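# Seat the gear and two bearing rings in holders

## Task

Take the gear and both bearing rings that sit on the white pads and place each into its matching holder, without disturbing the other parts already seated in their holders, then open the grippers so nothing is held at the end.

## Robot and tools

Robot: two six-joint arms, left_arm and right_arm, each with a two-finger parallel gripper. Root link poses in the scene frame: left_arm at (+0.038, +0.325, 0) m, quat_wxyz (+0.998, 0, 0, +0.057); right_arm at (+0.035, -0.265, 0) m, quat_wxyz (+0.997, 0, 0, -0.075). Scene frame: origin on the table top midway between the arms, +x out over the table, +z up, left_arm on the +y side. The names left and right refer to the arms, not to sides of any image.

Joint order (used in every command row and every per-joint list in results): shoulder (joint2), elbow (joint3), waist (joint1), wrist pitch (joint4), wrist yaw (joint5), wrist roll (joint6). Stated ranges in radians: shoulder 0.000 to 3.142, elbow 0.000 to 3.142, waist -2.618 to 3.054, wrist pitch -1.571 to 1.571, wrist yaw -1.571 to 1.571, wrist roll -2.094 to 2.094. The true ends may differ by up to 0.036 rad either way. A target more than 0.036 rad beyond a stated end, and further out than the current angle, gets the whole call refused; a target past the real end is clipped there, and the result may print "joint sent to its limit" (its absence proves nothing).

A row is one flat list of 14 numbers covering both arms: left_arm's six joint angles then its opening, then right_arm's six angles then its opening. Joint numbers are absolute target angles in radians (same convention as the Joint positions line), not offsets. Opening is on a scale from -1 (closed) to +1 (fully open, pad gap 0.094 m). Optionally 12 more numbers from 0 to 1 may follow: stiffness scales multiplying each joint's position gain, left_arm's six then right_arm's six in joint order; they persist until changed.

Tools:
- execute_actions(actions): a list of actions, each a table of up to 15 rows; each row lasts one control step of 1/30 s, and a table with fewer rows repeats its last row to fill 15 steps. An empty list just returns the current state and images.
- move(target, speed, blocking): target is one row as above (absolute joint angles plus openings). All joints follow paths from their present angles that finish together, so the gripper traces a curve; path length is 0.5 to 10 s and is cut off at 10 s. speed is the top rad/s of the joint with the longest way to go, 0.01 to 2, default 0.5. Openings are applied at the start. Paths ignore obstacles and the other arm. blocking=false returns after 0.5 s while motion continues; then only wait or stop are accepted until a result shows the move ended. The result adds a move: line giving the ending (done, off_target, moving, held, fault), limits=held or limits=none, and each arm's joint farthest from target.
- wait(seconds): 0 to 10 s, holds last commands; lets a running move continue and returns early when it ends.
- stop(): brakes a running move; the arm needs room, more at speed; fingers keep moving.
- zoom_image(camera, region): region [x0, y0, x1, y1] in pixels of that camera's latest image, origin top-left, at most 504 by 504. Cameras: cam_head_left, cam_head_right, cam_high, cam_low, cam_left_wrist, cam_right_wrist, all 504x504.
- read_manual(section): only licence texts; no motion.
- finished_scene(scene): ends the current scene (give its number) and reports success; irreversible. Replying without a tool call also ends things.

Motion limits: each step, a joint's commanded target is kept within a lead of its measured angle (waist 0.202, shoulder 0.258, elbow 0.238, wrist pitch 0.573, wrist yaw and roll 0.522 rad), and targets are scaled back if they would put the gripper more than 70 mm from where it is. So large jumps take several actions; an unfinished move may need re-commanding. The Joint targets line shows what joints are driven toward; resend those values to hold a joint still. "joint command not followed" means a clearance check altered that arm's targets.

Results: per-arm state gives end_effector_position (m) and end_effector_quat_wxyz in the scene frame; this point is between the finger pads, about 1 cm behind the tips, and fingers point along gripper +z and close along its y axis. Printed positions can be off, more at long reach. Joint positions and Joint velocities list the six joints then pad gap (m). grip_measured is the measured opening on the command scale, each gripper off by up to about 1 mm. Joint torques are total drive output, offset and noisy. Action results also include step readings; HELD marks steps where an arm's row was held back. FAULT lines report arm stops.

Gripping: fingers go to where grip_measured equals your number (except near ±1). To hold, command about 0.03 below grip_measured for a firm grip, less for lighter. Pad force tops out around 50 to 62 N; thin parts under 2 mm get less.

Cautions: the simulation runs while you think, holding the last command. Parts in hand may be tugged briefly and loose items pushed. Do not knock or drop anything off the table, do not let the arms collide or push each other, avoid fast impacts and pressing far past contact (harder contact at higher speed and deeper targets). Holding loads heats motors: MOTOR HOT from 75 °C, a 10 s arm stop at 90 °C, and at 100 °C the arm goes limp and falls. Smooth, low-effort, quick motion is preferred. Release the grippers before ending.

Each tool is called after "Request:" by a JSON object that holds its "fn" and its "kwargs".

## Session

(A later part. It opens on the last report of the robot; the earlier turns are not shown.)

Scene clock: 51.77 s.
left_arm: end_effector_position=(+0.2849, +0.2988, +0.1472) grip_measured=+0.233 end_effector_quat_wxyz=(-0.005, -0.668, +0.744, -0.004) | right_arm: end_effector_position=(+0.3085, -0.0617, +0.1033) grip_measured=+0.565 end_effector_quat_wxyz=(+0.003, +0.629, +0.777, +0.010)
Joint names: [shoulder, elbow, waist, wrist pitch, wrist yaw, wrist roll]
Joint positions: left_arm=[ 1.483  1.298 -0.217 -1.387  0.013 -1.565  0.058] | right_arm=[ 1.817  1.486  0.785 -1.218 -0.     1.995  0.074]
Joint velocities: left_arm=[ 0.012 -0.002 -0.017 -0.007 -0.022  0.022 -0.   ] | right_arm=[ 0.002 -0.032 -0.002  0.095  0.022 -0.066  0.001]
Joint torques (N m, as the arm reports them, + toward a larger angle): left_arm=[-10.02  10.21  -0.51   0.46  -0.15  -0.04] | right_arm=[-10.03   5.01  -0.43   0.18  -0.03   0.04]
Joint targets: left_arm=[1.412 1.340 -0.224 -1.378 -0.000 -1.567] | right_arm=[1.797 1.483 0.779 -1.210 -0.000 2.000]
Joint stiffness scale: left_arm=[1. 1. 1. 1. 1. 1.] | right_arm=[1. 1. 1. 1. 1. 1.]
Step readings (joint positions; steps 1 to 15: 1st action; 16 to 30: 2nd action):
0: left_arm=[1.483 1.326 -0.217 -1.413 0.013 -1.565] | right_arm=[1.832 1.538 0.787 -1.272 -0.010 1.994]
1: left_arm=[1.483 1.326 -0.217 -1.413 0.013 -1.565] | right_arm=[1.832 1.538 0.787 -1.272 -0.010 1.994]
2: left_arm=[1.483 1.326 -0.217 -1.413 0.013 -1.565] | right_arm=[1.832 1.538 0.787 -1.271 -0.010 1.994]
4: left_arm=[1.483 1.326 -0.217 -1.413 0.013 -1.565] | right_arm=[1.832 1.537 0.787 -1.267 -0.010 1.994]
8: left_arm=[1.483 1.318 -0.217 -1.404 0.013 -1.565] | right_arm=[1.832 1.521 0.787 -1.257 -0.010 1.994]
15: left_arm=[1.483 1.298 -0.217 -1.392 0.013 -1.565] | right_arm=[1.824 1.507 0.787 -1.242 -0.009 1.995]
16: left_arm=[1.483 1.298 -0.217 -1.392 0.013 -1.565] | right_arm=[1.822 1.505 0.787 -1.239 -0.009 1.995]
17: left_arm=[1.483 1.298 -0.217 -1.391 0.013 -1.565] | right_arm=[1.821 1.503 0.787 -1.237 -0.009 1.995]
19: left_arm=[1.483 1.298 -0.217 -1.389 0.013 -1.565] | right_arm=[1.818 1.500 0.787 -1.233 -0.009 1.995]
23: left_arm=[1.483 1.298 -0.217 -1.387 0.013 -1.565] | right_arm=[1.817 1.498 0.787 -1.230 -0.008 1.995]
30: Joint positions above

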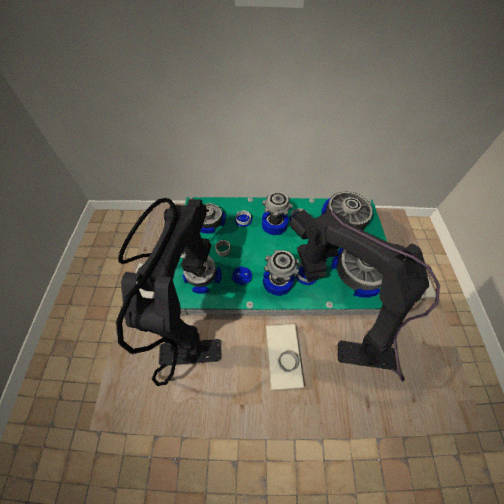

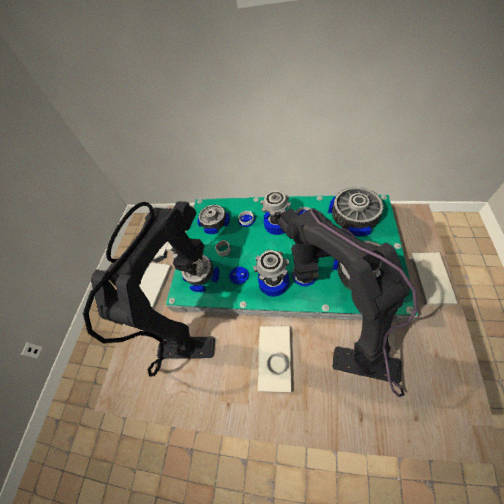

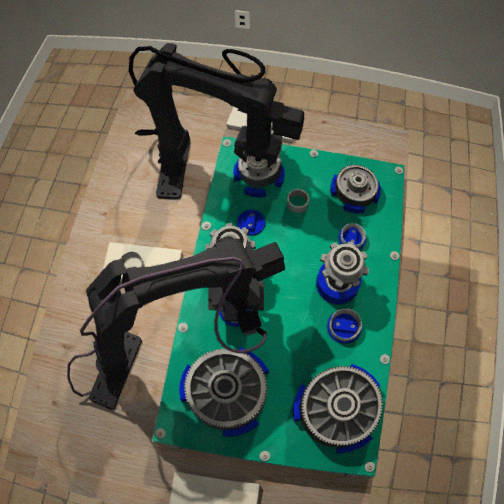

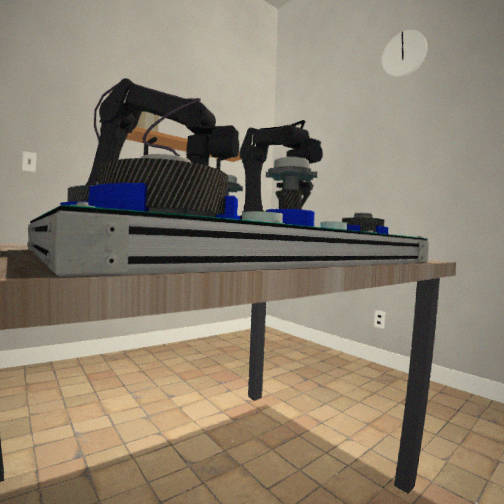

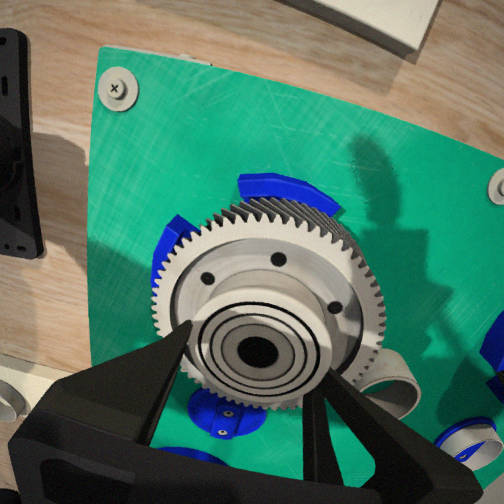

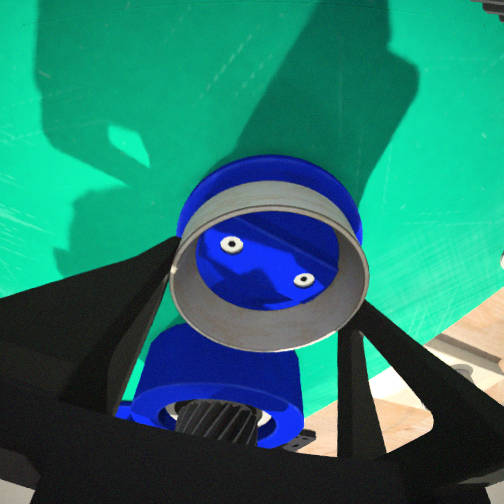

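Request:
{"fn": "execute_actions", "kwargs": {"actions": [[[1.412,1.34,-0.226,-1.378,0,-1.567,0.12,1.803,1.483,0.779,-1.21,0,2.0,0.5],[1.412,1.34,-0.228,-1.378,0,-1.567,0.12,1.809,1.483,0.779,-1.21,0,2.0,0.5],[1.412,1.34,-0.23,-1.378,0,-1.567,0.12,1.815,1.483,0.779,-1.21,0,2.0,0.5],[1.412,1.338,-0.23,-1.376,0,-1.567,0.12,1.819,1.483,0.779,-1.208,0,2.0,0.5],[1.412,1.336,-0.23,-1.374,0,-1.567,0.12,1.822,1.483,0.779,-1.206,0,2.0,0.5],[1.412,1.334,-0.23,-1.372,0,-1.567,0.12,1.825,1.483,0.779,-1.204,0,2.0,0.5],[1.412,1.332,-0.23,-1.37,0,-1.567,0.12,1.828,1.483,0.779,-1.202,0,2.0,0.5],[1.412,1.33,-0.23,-1.368,0,-1.567,0.12,1.831,1.483,0.779,-1.2,0,2.0,0.5],[1.412,1.328,-0.23,-1.366,0,-1.567,0.12,1.834,1.483,0.779,-1.2,0,2.0,0.5],[1.412,1.326,-0.23,-1.364,0,-1.567,0.12,1.836,1.483,0.779,-1.2,0,2.0,0.5],[1.412,1.324,-0.23,-1.362,0,-1.567,0.12,1.838,1.483,0.779,-1.2,0,2.0,0.5],[1.412,1.322,-0.23,-1.36,0,-1.567,0.12,1.838,1.483,0.779,-1.2,0,2.0,0.5],[1.412,1.32,-0.23,-1.358,0,-1.567,0.12,1.838,1.483,0.779,-1.2,0,2.0,0.5],[1.412,1.318,-0.23,-1.356,0,-1.567,0.12,1.838,1.483,0.779,-1.2,0,2.0,0.5],[1.412,1.316,-0.23,-1.354,0,-1.567,0.12,1.838,1.483,0.779,-1.2,0,2.0,0.5]],[[1.412,1.314,-0.23,-1.352,0,-1.567,0.12,1.838,1.483,0.779,-1.2,0,2.0,0.5],[1.412,1.312,-0.23,-1.35,0,-1.567,0.12,1.838,1.483,0.779,-1.2,0,2.0,0.5],[1.412,1.31,-0.23,-1.348,0,-1.567,0.12,1.838,1.483,0.779,-1.2,0,2.0,0.5],[1.412,1.308,-0.23,-1.346,0,-1.567,0.12,1.838,1.483,0.779,-1.2,0,2.0,0.5],[1.412,1.306,-0.23,-1.344,0,-1.567,0.12,1.838,1.483,0.779,-1.2,0,2.0,0.5]]]}}

Request:
{"fn": "zoom_image", "kwargs": {"camera": "cam_left_wrist", "region": [110,130,410,430]}}

Request:
{"fn": "zoom_image", "kwargs": {"camera": "cam_high", "region": [220,130,305,205]}}

Request:
{"fn": "zoom_image", "kwargs": {"camera": "cam_right_wrist", "region": [150,110,390,370]}}

Scene clock: 54.37 s.
left_arm: end_effector_position=(+0.2853, +0.2967, +0.1417) grip_measured=+0.233 end_effector_quat_wxyz=(-0.006, -0.665, +0.747, -0.005) | right_arm: end_effector_position=(+0.3090, -0.0613, +0.0967) grip_measured=+0.565 end_effector_quat_wxyz=(+0.000, +0.629, +0.777, +0.002)
Joint names: [shoulder, elbow, waist, wrist pitch, wrist yaw, wrist roll]
Joint positions: left_arm=[ 1.483  1.276 -0.224 -1.364  0.015 -1.565  0.058] | right_arm=[ 1.838  1.486  0.785 -1.214 -0.     1.995  0.074]
Joint velocities: left_arm=[-0.012 -0.012 -0.012 -0.037 -0.066  0.051  0.   ] | right_arm=[ 0.012  0.007  0.017  0.051 -0.022 -0.007 -0.001]
Joint torques (N m, as the arm reports them, + toward a larger angle): left_arm=[-10.05   9.16  -0.52   0.57  -0.16  -0.06] | right_arm=[-8.31  4.89 -0.54  0.25 -0.03  0.03]
Joint targets: left_arm=[1.412 1.306 -0.230 -1.344 0.000 -1.567] | right_arm=[1.838 1.483 0.779 -1.200 -0.000 2.000]
Joint stiffness scale: left_arm=[1. 1. 1. 1. 1. 1.] | right_arm=[1. 1. 1. 1. 1. 1.]
Step readings (joint positions; steps 1 to 15: 1st action; 16 to 30: 2nd action):
0: left_arm=[1.483 1.298 -0.217 -1.387 0.013 -1.565] | right_arm=[1.817 1.486 0.785 -1.217 -0.000 1.995]
1: left_arm=[1.483 1.298 -0.217 -1.387 0.013 -1.565] | right_arm=[1.817 1.486 0.785 -1.217 -0.000 1.995]
2: left_arm=[1.483 1.298 -0.217 -1.387 0.013 -1.565] | right_arm=[1.817 1.486 0.785 -1.217 -0.000 1.995]
4: left_arm=[1.483 1.298 -0.217 -1.387 0.013 -1.565] | right_arm=[1.817 1.486 0.785 -1.217 -0.000 1.995]
8: left_arm=[1.483 1.298 -0.217 -1.385 0.013 -1.565] | right_arm=[1.820 1.486 0.785 -1.217 -0.000 1.995]
15: left_arm=[1.483 1.282 -0.219 -1.369 0.015 -1.565] | right_arm=[1.838 1.486 0.785 -1.214 -0.000 1.995]
16: left_arm=[1.483 1.281 -0.221 -1.368 0.015 -1.565] | right_arm=[1.838 1.486 0.785 -1.214 -0.000 1.995]
17: left_arm=[1.483 1.280 -0.221 -1.367 0.015 -1.565] | right_arm=[1.838 1.486 0.785 -1.214 -0.000 1.995]
19: left_arm=[1.483 1.278 -0.222 -1.366 0.015 -1.565] | right_arm=[1.838 1.486 0.785 -1.214 -0.000 1.995]
23: left_arm=[1.483 1.276 -0.224 -1.364 0.015 -1.565] | right_arm=[1.838 1.486 0.785 -1.214 -0.000 1.995]
30: Joint positions above

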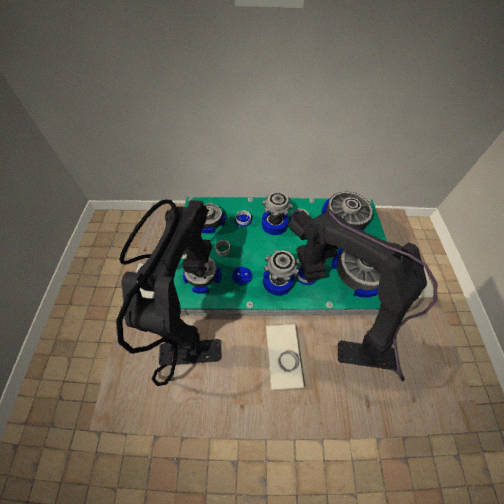

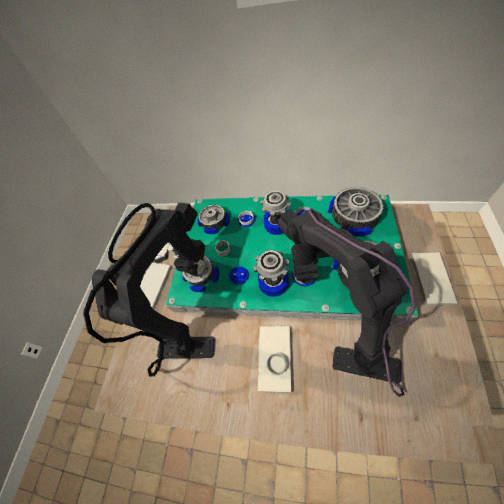

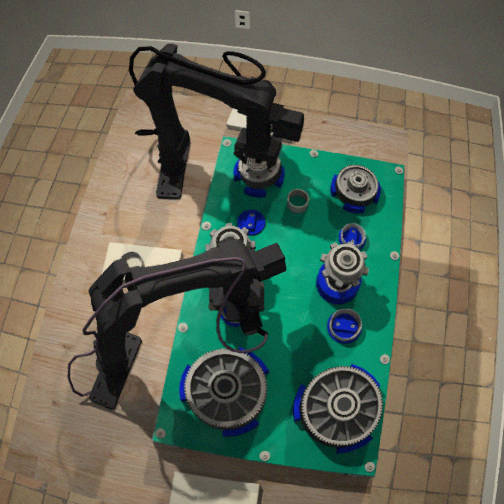

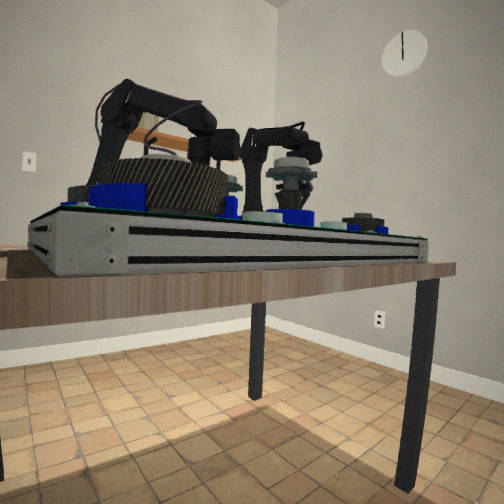

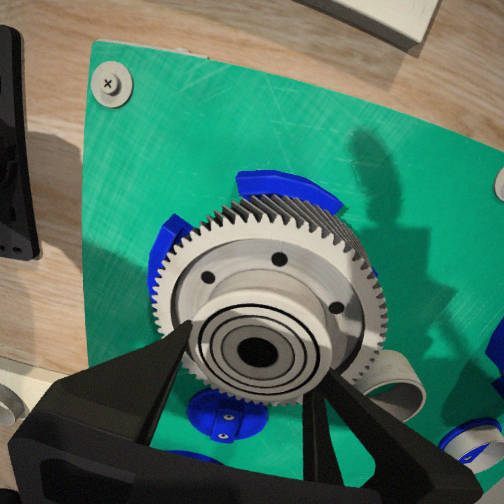

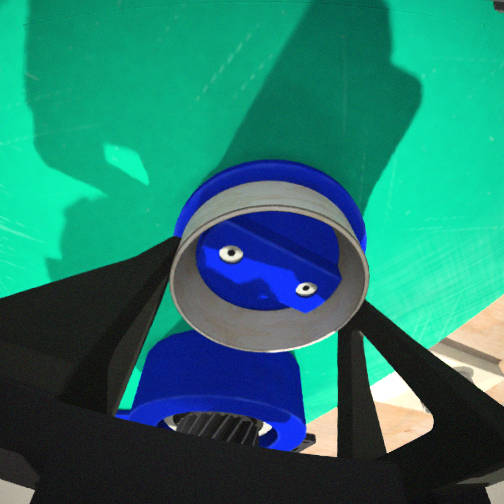

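Region (110, 130, 410, 430) of cam_left_wrist's 504x504 image, scaled by 1.680, with more detail than that image has.

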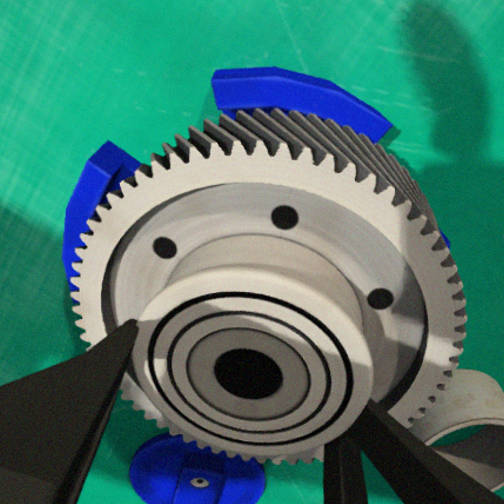

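Region (220, 130, 305, 205) of cam_high's 504x504 image, scaled by 5.929, with more detail than that image has; it fills the top 445 rows of this view, and the rest is white.

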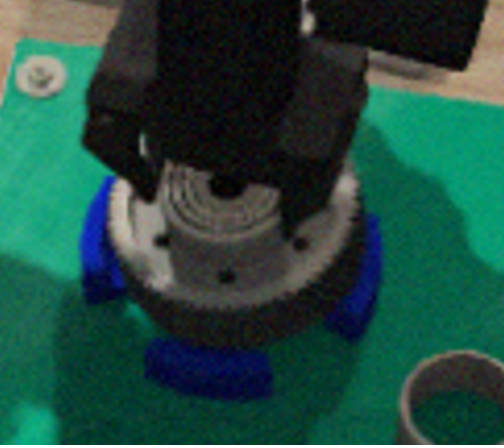

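Region (150, 110, 390, 370) of cam_right_wrist's 504x504 image, scaled by 1.938, with more detail than that image has; it fills the left 465 columns of this view, and the rest is white.

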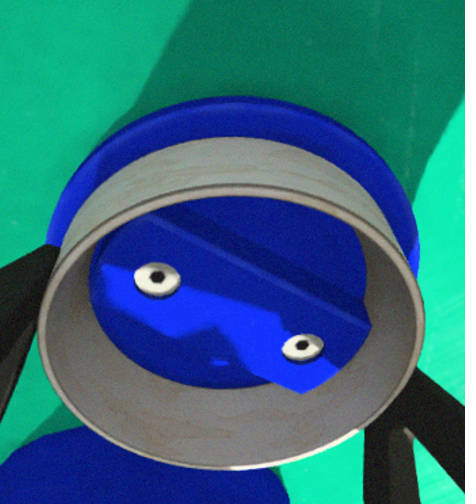

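Request:
{"fn": "execute_actions", "kwargs": {"actions": [[[1.412,1.315,-0.232,-1.352,0,-1.567,0.12,1.838,1.49,0.783,-1.205,0,2.0,0.56],[1.412,1.325,-0.234,-1.356,0,-1.567,0.12,1.838,1.49,0.783,-1.205,0,2.0,0.6],[1.412,1.33,-0.236,-1.356,0,-1.567,0.12,1.838,1.49,0.783,-1.205,0,2.0,0.65],[1.412,1.33,-0.238,-1.356,0,-1.567,0.12,1.838,1.49,0.783,-1.205,0,2.0,0.7],[1.412,1.33,-0.24,-1.356,0,-1.567,0.12,1.838,1.49,0.783,-1.205,0,2.0,0.75],[1.412,1.33,-0.242,-1.356,0,-1.567,0.12,1.838,1.49,0.783,-1.205,0,2.0,0.8],[1.412,1.33,-0.242,-1.356,0,-1.567,0.12,1.838,1.49,0.783,-1.205,0,2.0,0.85],[1.412,1.33,-0.242,-1.356,0,-1.567,0.12,1.838,1.49,0.783,-1.205,0,2.0,0.9],[1.412,1.326,-0.242,-1.356,0,-1.567,0.12,1.838,1.49,0.783,-1.205,0,2.0,0.9],[1.412,1.322,-0.242,-1.356,0,-1.567,0.12,1.838,1.50,0.783,-1.215,0,2.0,0.9],[1.412,1.318,-0.242,-1.355,0,-1.567,0.12,1.838,1.51,0.783,-1.225,0,2.0,0.9],[1.412,1.315,-0.242,-1.353,0,-1.567,0.12,1.838,1.52,0.783,-1.235,0,2.0,0.9],[1.412,1.312,-0.242,-1.351,0,-1.567,0.12,1.838,1.53,0.783,-1.245,0,2.0,0.9],[1.412,1.309,-0.242,-1.349,0,-1.567,0.12,1.838,1.54,0.783,-1.255,0,2.0,0.9],[1.412,1.306,-0.242,-1.347,0,-1.567,0.12,1.838,1.55,0.783,-1.265,0,2.0,0.9]],[[1.412,1.303,-0.242,-1.345,0,-1.567,0.12,1.838,1.565,0.783,-1.28,0,2.0,0.9],[1.412,1.30,-0.242,-1.343,0,-1.567,0.12,1.838,1.58,0.783,-1.295,0,2.0,0.9],[1.412,1.30,-0.242,-1.343,0,-1.567,0.12,1.838,1.595,0.783,-1.31,0,2.0,0.9],[1.412,1.30,-0.242,-1.343,0,-1.567,0.12,1.838,1.61,0.783,-1.325,0,2.0,0.9],[1.412,1.30,-0.242,-1.343,0,-1.567,0.12,1.838,1.625,0.783,-1.34,0,2.0,0.9],[1.412,1.30,-0.242,-1.343,0,-1.567,0.12,1.838,1.64,0.783,-1.355,0,2.0,0.9],[1.412,1.30,-0.242,-1.343,0,-1.567,0.12,1.838,1.655,0.783,-1.37,0,2.0,0.9],[1.412,1.30,-0.242,-1.343,0,-1.567,0.12,1.838,1.67,0.783,-1.385,0,2.0,0.9],[1.412,1.30,-0.242,-1.343,0,-1.567,0.12,1.838,1.685,0.783,-1.40,0,2.0,0.9],[1.412,1.30,-0.242,-1.343,0,-1.567,0.12,1.838,1.70,0.783,-1.415,0,2.0,0.9],[1.412,1.30,-0.242,-1.343,0,-1.567,0.12,1.838,1.71,0.783,-1.425,0,2.0,0.9],[1.412,1.30,-0.242,-1.343,0,-1.567,0.12,1.838,1.72,0.783,-1.435,0,2.0,0.9]]]}}

Request:
{"fn": "zoom_image", "kwargs": {"camera": "cam_left_wrist", "region": [110,130,410,430]}}

Request:
{"fn": "zoom_image", "kwargs": {"camera": "cam_high", "region": [220,130,305,205]}}

Scene clock: 57.17 s.
left_arm: end_effector_position=(+0.2847, +0.2951, +0.1387) grip_measured=+0.233 end_effector_quat_wxyz=(-0.004, -0.661, +0.750, -0.003) | right_arm: end_effector_position=(+0.3164, -0.0558, +0.1494) grip_measured=+0.898 end_effector_quat_wxyz=(+0.005, +0.629, +0.777, +0.020)
Joint names: [shoulder, elbow, waist, wrist pitch, wrist yaw, wrist roll]
Joint positions: left_arm=[ 1.483  1.265 -0.234 -1.354  0.01  -1.565  0.058] | right_arm=[ 1.838  1.694  0.785 -1.387 -0.     1.995  0.089]
Joint velocities: left_arm=[-0.002  0.012 -0.012 -0.037 -0.051 -0.037 -0.   ] | right_arm=[-0.002  0.051  0.012 -0.198  0.007  0.007 -0.001]
Joint torques (N m, as the arm reports them, + toward a larger angle): left_arm=[-9.98  9.74 -0.66  0.48 -0.12 -0.04] | right_arm=[-8.46  6.58 -0.19 -0.01 -0.04  0.04]
Joint targets: left_arm=[1.412 1.300 -0.242 -1.343 -0.000 -1.567] | right_arm=[1.838 1.720 0.783 -1.435 -0.000 2.000]
Joint stiffness scale: left_arm=[1. 1. 1. 1. 1. 1.] | right_arm=[1. 1. 1. 1. 1. 1.]
Step readings (joint positions; steps 1 to 15: 1st action; 16 to 30: 2nd action):
0: left_arm=[1.483 1.276 -0.224 -1.364 0.015 -1.565] | right_arm=[1.838 1.486 0.785 -1.214 -0.000 1.995]
1: left_arm=[1.483 1.276 -0.224 -1.364 0.015 -1.565] | right_arm=[1.838 1.486 0.785 -1.214 -0.000 1.995]
2: left_arm=[1.483 1.276 -0.224 -1.364 0.015 -1.565] | right_arm=[1.838 1.486 0.785 -1.214 -0.000 1.995]
4: left_arm=[1.483 1.276 -0.226 -1.364 0.014 -1.565] | right_arm=[1.838 1.486 0.785 -1.214 -0.000 1.995]
8: left_arm=[1.483 1.276 -0.231 -1.363 0.008 -1.565] | right_arm=[1.838 1.486 0.785 -1.214 -0.000 1.995]
15: left_arm=[1.483 1.276 -0.232 -1.361 0.009 -1.565] | right_arm=[1.838 1.501 0.785 -1.228 -0.000 1.995]
16: left_arm=[1.483 1.275 -0.232 -1.361 0.009 -1.565] | right_arm=[1.838 1.512 0.785 -1.235 -0.000 1.995]
17: left_arm=[1.483 1.272 -0.232 -1.359 0.009 -1.565] | right_arm=[1.838 1.525 0.785 -1.243 -0.000 1.995]
19: left_arm=[1.483 1.266 -0.233 -1.355 0.010 -1.565] | right_arm=[1.838 1.555 0.785 -1.263 -0.000 1.995]
23: left_arm=[1.483 1.265 -0.234 -1.354 0.010 -1.565] | right_arm=[1.838 1.618 0.785 -1.310 -0.000 1.995]
30: Joint positions above

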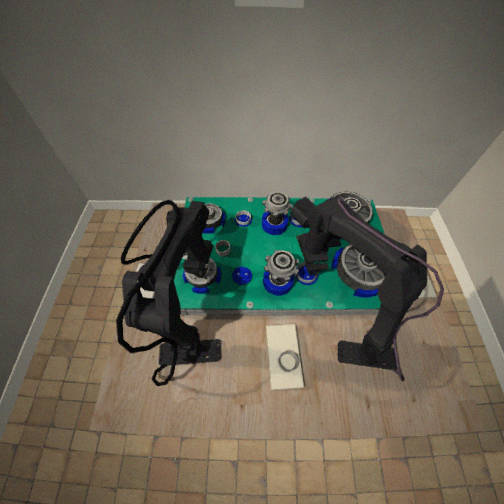

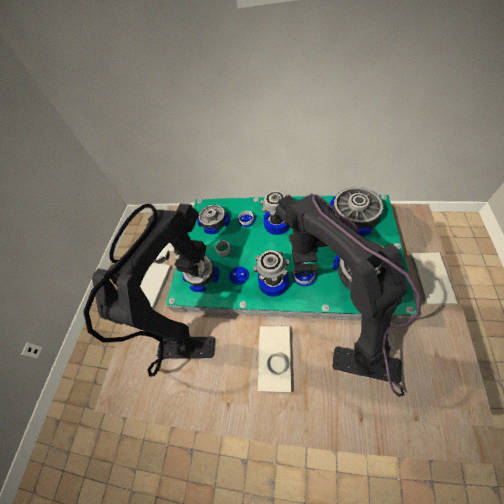

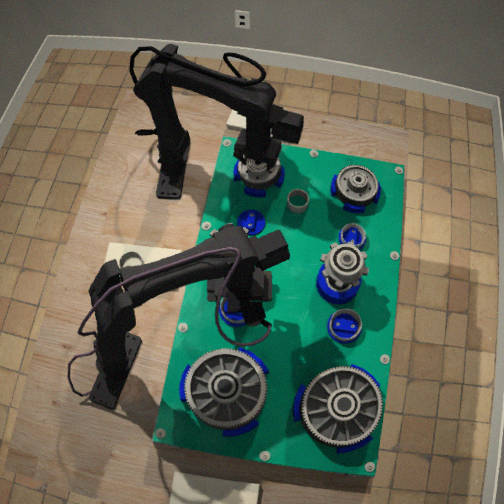

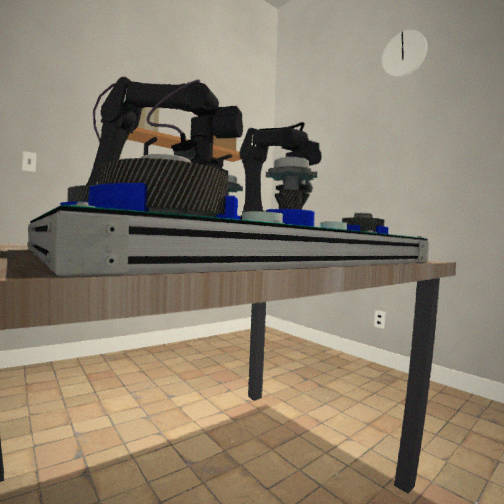

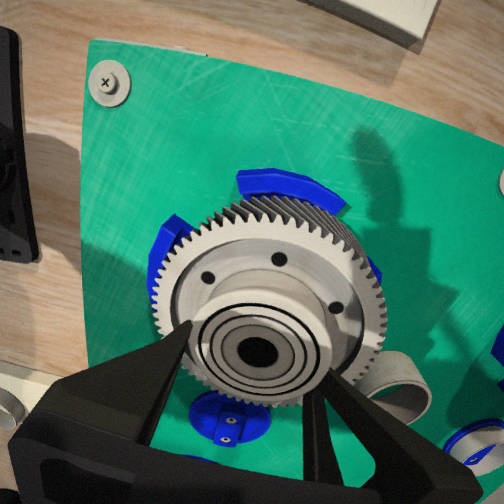

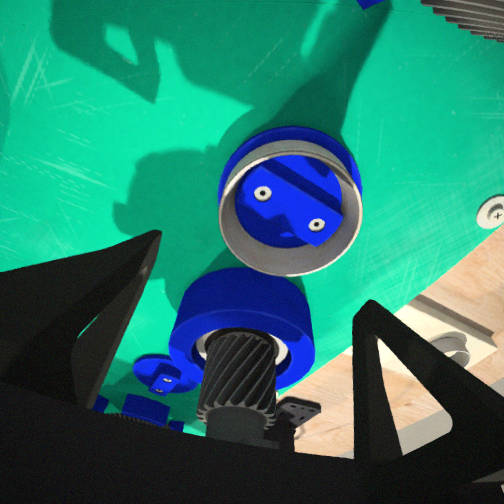

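Region (110, 130, 410, 430) of cam_left_wrist's 504x504 image, scaled by 1.680, with more detail than that image has.

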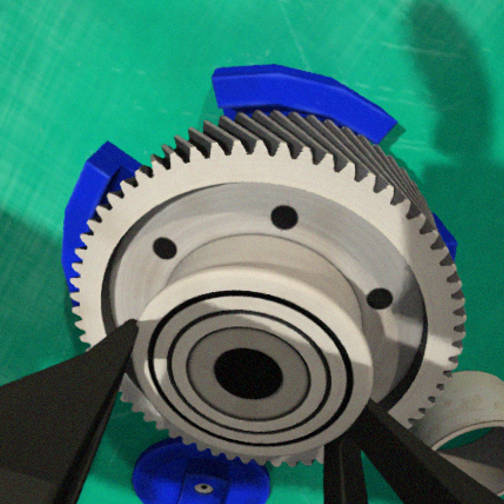

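Region (220, 130, 305, 205) of cam_high's 504x504 image, scaled by 5.929, with more detail than that image has; it fills the top 445 rows of this view, and the rest is white.

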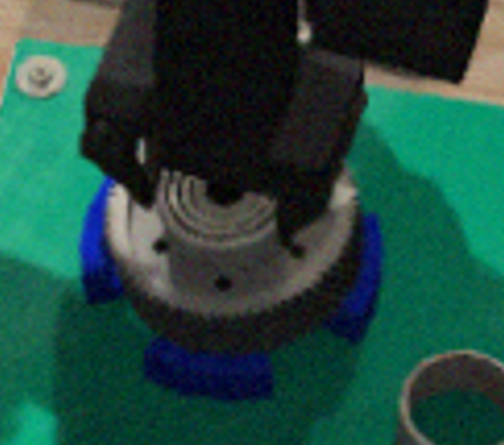

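Request:
{"fn": "execute_actions", "kwargs": {"actions": [[[1.412,1.297,-0.242,-1.34,0,-1.567,0.12,1.83,1.73,0.78,-1.445,0,2.0,0.9],[1.412,1.294,-0.242,-1.337,0,-1.567,0.12,1.82,1.74,0.775,-1.455,0,2.0,0.9],[1.412,1.291,-0.242,-1.334,0,-1.567,0.12,1.81,1.75,0.765,-1.465,0,2.0,0.9],[1.412,1.288,-0.242,-1.331,0,-1.567,0.12,1.80,1.76,0.75,-1.475,0,2.0,0.9],[1.412,1.285,-0.242,-1.328,0,-1.567,0.12,1.79,1.77,0.735,-1.485,0,2.0,0.9],[1.412,1.282,-0.242,-1.325,0,-1.567,0.12,1.78,1.77,0.715,-1.495,0,2.0,0.9],[1.412,1.279,-0.242,-1.322,0,-1.567,0.12,1.77,1.77,0.695,-1.505,0,2.0,0.9],[1.412,1.276,-0.242,-1.319,0,-1.567,0.12,1.76,1.77,0.675,-1.515,0,2.0,0.9],[1.412,1.273,-0.242,-1.316,0,-1.567,0.12,1.75,1.77,0.655,-1.52,0,2.0,0.9],[1.412,1.27,-0.242,-1.313,0,-1.567,0.12,1.74,1.77,0.635,-1.52,0,2.0,0.9],[1.412,1.267,-0.242,-1.31,0,-1.567,0.12,1.73,1.77,0.615,-1.52,0,2.0,0.9],[1.412,1.264,-0.242,-1.307,0,-1.567,0.12,1.72,1.77,0.595,-1.52,0,2.0,0.9],[1.412,1.261,-0.242,-1.304,0,-1.567,0.12,1.71,1.77,0.575,-1.52,0,2.0,0.9],[1.412,1.258,-0.242,-1.301,0,-1.567,0.12,1.70,1.77,0.555,-1.52,0,2.0,0.9],[1.412,1.255,-0.242,-1.298,0,-1.567,0.12,1.70,1.77,0.535,-1.52,0,2.0,0.9]],[[1.415,1.252,-0.242,-1.296,0,-1.567,0.12,1.70,1.77,0.515,-1.52,0,2.0,0.9],[1.42,1.249,-0.242,-1.294,0,-1.567,0.12,1.70,1.77,0.495,-1.52,0,2.0,0.9],[1.425,1.246,-0.242,-1.292,0,-1.567,0.12,1.70,1.77,0.475,-1.52,0,2.0,0.9],[1.425,1.246,-0.242,-1.292,0,-1.567,0.12,1.70,1.77,0.455,-1.52,0,2.0,0.9],[1.425,1.246,-0.242,-1.292,0,-1.567,0.12,1.70,1.77,0.435,-1.52,0,2.0,0.9],[1.425,1.246,-0.242,-1.292,0,-1.567,0.12,1.70,1.77,0.415,-1.52,0,2.0,0.9],[1.425,1.246,-0.242,-1.292,0,-1.567,0.12,1.70,1.77,0.395,-1.52,0,2.0,0.9],[1.425,1.246,-0.242,-1.292,0,-1.567,0.12,1.70,1.77,0.375,-1.52,0,2.0,0.9],[1.425,1.246,-0.242,-1.292,0,-1.567,0.12,1.70,1.77,0.355,-1.52,0,2.0,0.9],[1.425,1.246,-0.242,-1.292,0,-1.567,0.12,1.70,1.77,0.335,-1.52,0,2.0,0.9],[1.425,1.246,-0.242,-1.292,0,-1.567,0.12,1.70,1.77,0.315,-1.52,0,2.0,0.9],[1.425,1.246,-0.242,-1.292,0,-1.567,0.12,1.70,1.77,0.295,-1.52,0,2.0,0.9],[1.425,1.246,-0.242,-1.292,0,-1.567,0.12,1.70,1.77,0.28,-1.52,0,2.0,0.9],[1.425,1.246,-0.242,-1.292,0,-1.567,0.12,1.70,1.77,0.27,-1.52,0,2.0,0.9],[1.425,1.246,-0.242,-1.292,0,-1.567,0.12,1.70,1.77,0.26,-1.52,0,2.0,0.9]]]}}

Request:
{"fn": "zoom_image", "kwargs": {"camera": "cam_high", "region": [220,130,305,205]}}

Scene clock: 59.43 s.
left_arm: end_effector_position=(+0.2841, +0.2945, +0.1367) grip_measured=+0.233 end_effector_quat_wxyz=(+0.000, -0.661, +0.750, -0.010) | right_arm: end_effector_position=(+0.3581, -0.2195, +0.1991) grip_measured=+0.898 end_effector_quat_wxyz=(+0.022, +0.801, +0.596, +0.043)
Joint names: [shoulder, elbow, waist, wrist pitch, wrist yaw, wrist roll]
Joint positions: left_arm=[ 1.466  1.241 -0.235 -1.332  0.013 -1.565  0.058] | right_arm=[ 1.72   1.747  0.283 -1.501 -0.004  1.995  0.089]
Joint velocities: left_arm=[ 0.012 -0.017 -0.002  0.037 -0.007 -0.022  0.001] | right_arm=[ 0.002  0.007 -0.418  0.007  0.007  0.007 -0.   ]
Joint torques (N m, as the arm reports them, + toward a larger angle): left_arm=[-7.6   7.   -0.58  0.87 -0.13 -0.07] | right_arm=[-9.05  6.56  0.14  0.09 -0.02  0.04]
Joint targets: left_arm=[1.425 1.246 -0.242 -1.292 -0.000 -1.567] | right_arm=[1.700 1.770 0.260 -1.520 0.000 2.000]
Joint stiffness scale: left_arm=[1. 1. 1. 1. 1. 1.] | right_arm=[1. 1. 1. 1. 1. 1.]
Step readings (joint positions; steps 1 to 15: 1st action; 16 to 30: 2nd action):
0: left_arm=[1.483 1.265 -0.234 -1.354 0.010 -1.565] | right_arm=[1.838 1.695 0.785 -1.417 -0.000 1.995]
1: left_arm=[1.483 1.265 -0.234 -1.354 0.010 -1.565] | right_arm=[1.838 1.695 0.785 -1.418 -0.000 1.995]
2: left_arm=[1.483 1.265 -0.234 -1.354 0.010 -1.565] | right_arm=[1.838 1.697 0.785 -1.421 -0.000 1.995]
4: left_arm=[1.483 1.265 -0.234 -1.353 0.010 -1.565] | right_arm=[1.838 1.711 0.781 -1.433 -0.001 1.995]
8: left_arm=[1.478 1.253 -0.234 -1.343 0.014 -1.565] | right_arm=[1.816 1.737 0.730 -1.455 -0.004 1.995]
15: left_arm=[1.467 1.243 -0.235 -1.334 0.013 -1.565] | right_arm=[1.736 1.743 0.572 -1.492 -0.004 1.995]
16: left_arm=[1.466 1.242 -0.235 -1.333 0.013 -1.565] | right_arm=[1.728 1.744 0.553 -1.495 -0.004 1.995]
17: left_arm=[1.466 1.241 -0.235 -1.332 0.013 -1.565] | right_arm=[1.723 1.746 0.534 -1.497 -0.004 1.995]
19: left_arm=[1.466 1.241 -0.235 -1.332 0.013 -1.565] | right_arm=[1.720 1.747 0.496 -1.500 -0.004 1.995]
23: left_arm=[1.466 1.241 -0.235 -1.332 0.013 -1.565] | right_arm=[1.720 1.747 0.417 -1.501 -0.004 1.995]
30: Joint positions above

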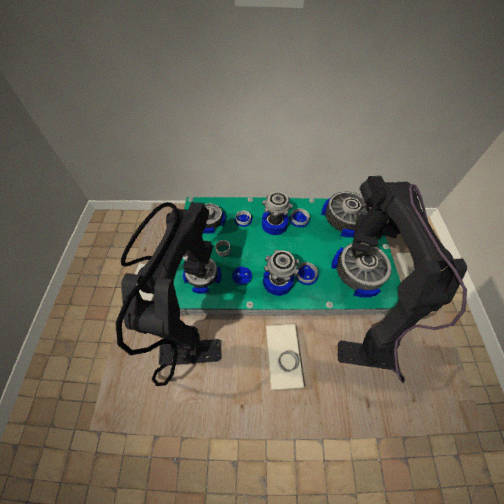

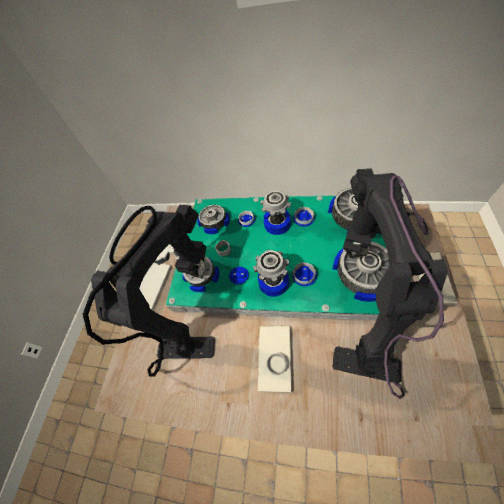

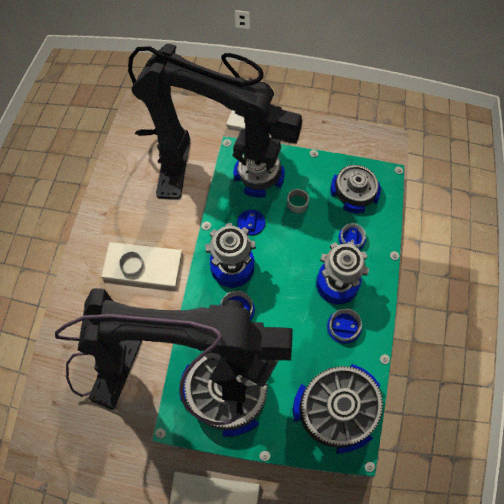

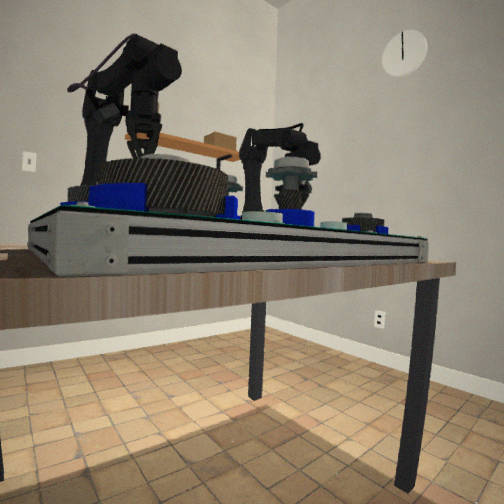

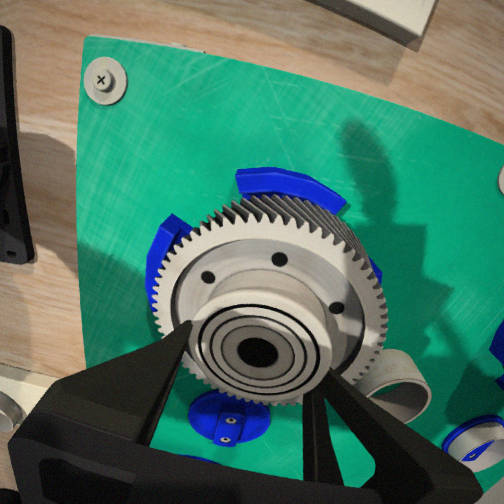

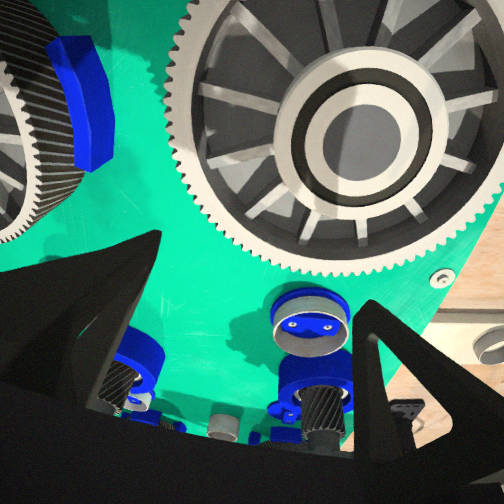

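Region (220, 130, 305, 205) of cam_high's 504x504 image, scaled by 5.929, with more detail than that image has; it fills the top 445 rows of this view, and the rest is white.

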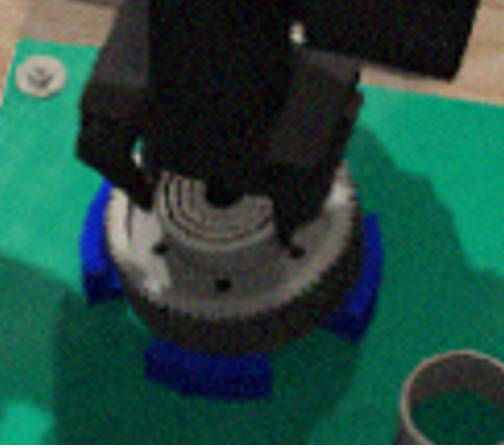

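Request:
{"fn": "zoom_image", "kwargs": {"camera": "cam_high", "region": [230,160,290,202]}}

Request:
{"fn": "zoom_image", "kwargs": {"camera": "cam_head_right", "region": [170,250,230,300]}}

Request:
{"fn": "zoom_image", "kwargs": {"camera": "cam_left_wrist", "region": [130,150,400,330]}}

Region (230, 160, 290, 202) of cam_high's 504x504 image, scaled by 8.400, with more detail than that image has; it fills the top 353 rows of this view, and the rest is white.

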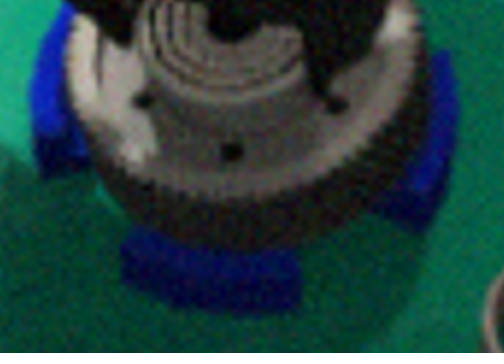

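Region (170, 250, 230, 300) of cam_head_right's 504x504 image, scaled by 8.400, with more detail than that image has.

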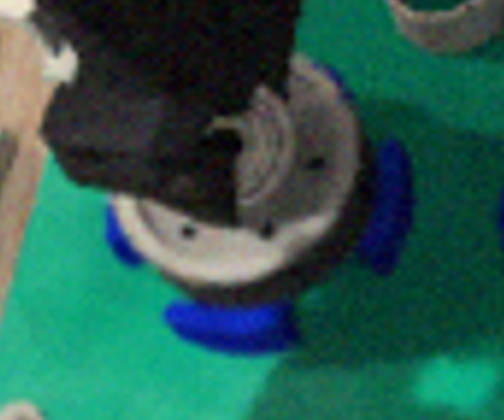

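Region (130, 150, 400, 330) of cam_left_wrist's 504x504 image, scaled by 1.867, with more detail than that image has.

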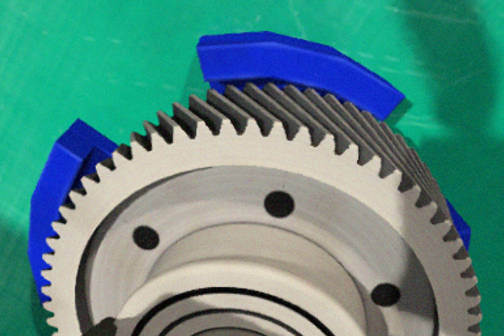

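Request:
{"fn": "execute_actions", "kwargs": {"actions": [[[1.425,1.26,-0.24,-1.31,0,-1.567,0.12,1.70,1.77,0.26,-1.52,0,2.0,0.9],[1.425,1.275,-0.238,-1.325,0,-1.567,0.12,1.70,1.77,0.26,-1.52,0,2.0,0.9],[1.425,1.29,-0.236,-1.34,0,-1.567,0.12,1.70,1.77,0.26,-1.52,0,2.0,0.9],[1.425,1.305,-0.236,-1.35,0,-1.567,0.12,1.70,1.77,0.26,-1.52,0,2.0,0.9],[1.425,1.318,-0.236,-1.356,0,-1.567,0.12,1.70,1.77,0.26,-1.52,0,2.0,0.9],[1.425,1.328,-0.236,-1.361,0,-1.567,0.12,1.70,1.77,0.26,-1.52,0,2.0,0.9],[1.425,1.336,-0.236,-1.366,0,-1.567,0.12,1.70,1.77,0.26,-1.52,0,2.0,0.9],[1.425,1.343,-0.236,-1.37,0,-1.567,0.12,1.70,1.77,0.26,-1.52,0,2.0,0.9],[1.427,1.35,-0.236,-1.374,0,-1.567,0.12,1.70,1.77,0.26,-1.52,0,2.0,0.9],[1.43,1.356,-0.236,-1.378,0,-1.567,0.12,1.70,1.77,0.26,-1.52,0,2.0,0.9],[1.433,1.362,-0.236,-1.381,0,-1.567,0.12,1.70,1.77,0.26,-1.52,0,2.0,0.9],[1.436,1.368,-0.236,-1.384,0,-1.567,0.12,1.70,1.77,0.26,-1.52,0,2.0,0.9],[1.439,1.373,-0.236,-1.386,0,-1.567,0.12,1.70,1.77,0.26,-1.52,0,2.0,0.9],[1.442,1.377,-0.236,-1.388,0,-1.567,0.12,1.70,1.77,0.26,-1.52,0,2.0,0.9],[1.445,1.38,-0.236,-1.388,0,-1.567,0.12,1.70,1.77,0.26,-1.52,0,2.0,0.9]],[[1.447,1.38,-0.236,-1.388,0,-1.567,0.12,1.70,1.77,0.26,-1.52,0,2.0,0.9]]]}}

Request:
{"fn": "zoom_image", "kwargs": {"camera": "cam_left_wrist", "region": [130,150,400,330]}}

Scene clock: 63.07 s.
left_arm: end_effector_position=(+0.2871, +0.2945, +0.1449) grip_measured=+0.233 end_effector_quat_wxyz=(-0.003, -0.661, +0.750, -0.005) | right_arm: end_effector_position=(+0.3586, -0.2272, +0.1990) grip_measured=+0.898 end_effector_quat_wxyz=(+0.022, +0.808, +0.587, +0.042)
Joint names: [shoulder, elbow, waist, wrist pitch, wrist yaw, wrist roll]
Joint positions: left_arm=[ 1.488  1.294 -0.235 -1.373  0.011 -1.565  0.058] | right_arm=[ 1.72   1.747  0.26  -1.503 -0.004  1.995  0.089]
Joint velocities: left_arm=[-0.012  0.002  0.022  0.022 -0.081 -0.022 -0.002] | right_arm=[ 0.002 -0.022 -0.017  0.051  0.037 -0.007 -0.001]
Joint torques (N m, as the arm reports them, + toward a larger angle): left_arm=[-7.8  14.2  -0.03  0.18 -0.12 -0.07] | right_arm=[-8.99  6.59  0.05  0.09 -0.01  0.03]
Joint targets: left_arm=[1.447 1.380 -0.236 -1.388 0.000 -1.567] | right_arm=[1.700 1.770 0.260 -1.520 0.000 2.000]
Joint stiffness scale: left_arm=[1. 1. 1. 1. 1. 1.] | right_arm=[1. 1. 1. 1. 1. 1.]
Step readings (joint positions; steps 1 to 15: 1st action; 16 to 30: 2nd action):
0: left_arm=[1.466 1.241 -0.235 -1.332 0.013 -1.565] | right_arm=[1.720 1.747 0.260 -1.503 -0.004 1.995]
1: left_arm=[1.466 1.241 -0.235 -1.332 0.013 -1.565] | right_arm=[1.720 1.747 0.260 -1.503 -0.004 1.995]
2: left_arm=[1.466 1.241 -0.235 -1.332 0.013 -1.565] | right_arm=[1.720 1.747 0.260 -1.503 -0.004 1.995]
4: left_arm=[1.466 1.241 -0.235 -1.333 0.013 -1.565] | right_arm=[1.720 1.747 0.260 -1.503 -0.004 1.995]
8: left_arm=[1.466 1.249 -0.235 -1.340 0.012 -1.565] | right_arm=[1.720 1.747 0.260 -1.503 -0.004 1.995]
15: left_arm=[1.476 1.285 -0.235 -1.372 0.011 -1.565] | right_arm=[1.720 1.747 0.260 -1.503 -0.004 1.995]
16: left_arm=[1.479 1.289 -0.235 -1.372 0.011 -1.565] | right_arm=[1.720 1.747 0.260 -1.503 -0.004 1.995]
17: left_arm=[1.482 1.291 -0.235 -1.372 0.011 -1.565] | right_arm=[1.720 1.747 0.260 -1.503 -0.004 1.995]
19: left_arm=[1.486 1.294 -0.235 -1.372 0.011 -1.565] | right_arm=[1.720 1.747 0.260 -1.503 -0.004 1.995]
23: left_arm=[1.488 1.294 -0.235 -1.373 0.011 -1.565] | right_arm=[1.720 1.747 0.260 -1.503 -0.004 1.995]
30: Joint positions above

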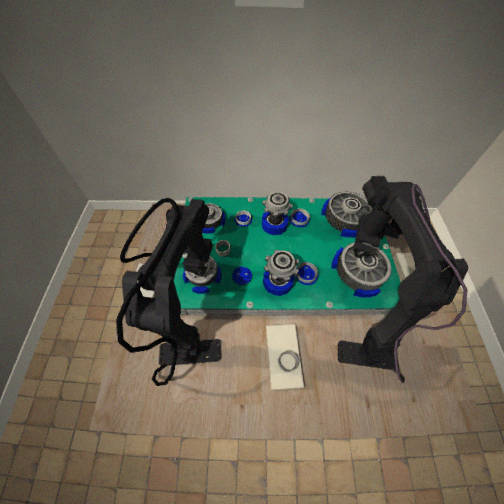

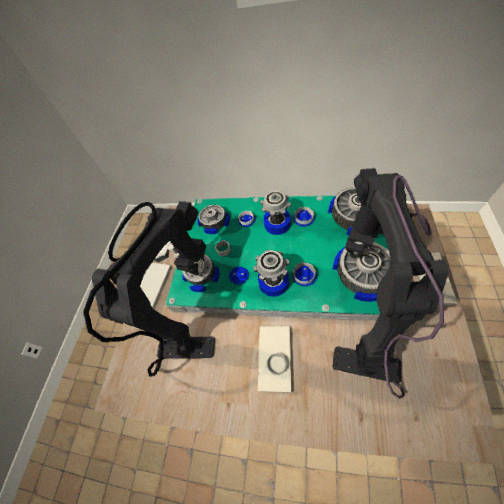

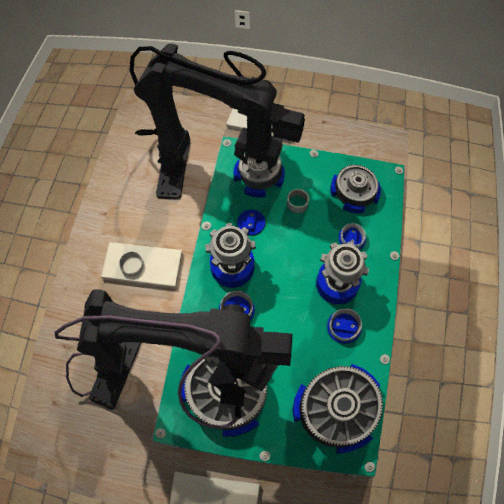

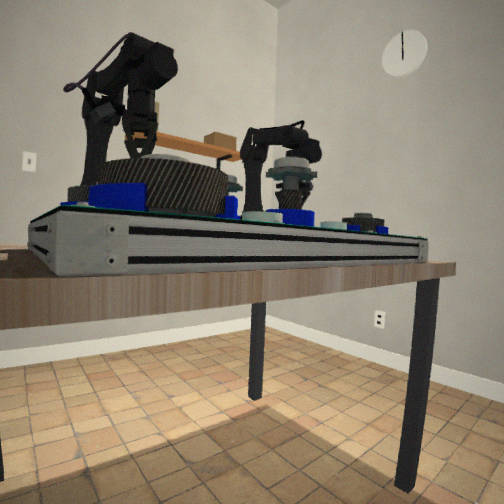

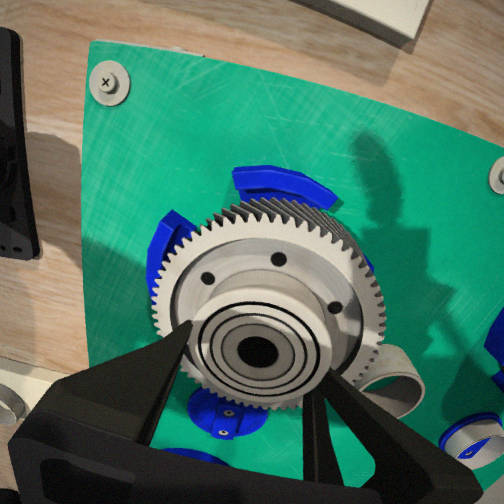

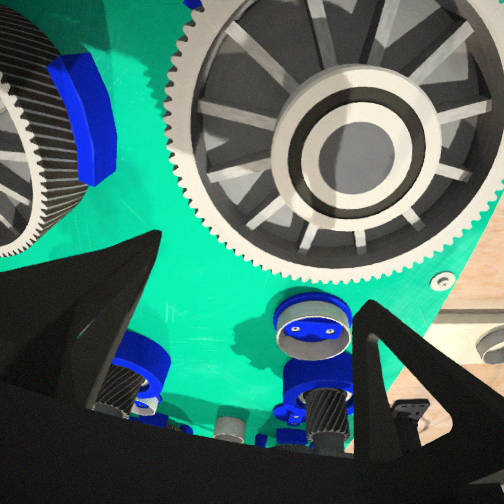

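Region (130, 150, 400, 330) of cam_left_wrist's 504x504 image, scaled by 1.867, with more detail than that image has.

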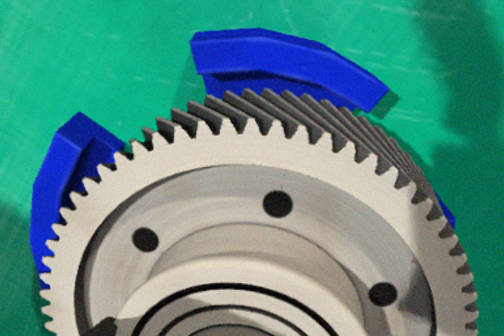

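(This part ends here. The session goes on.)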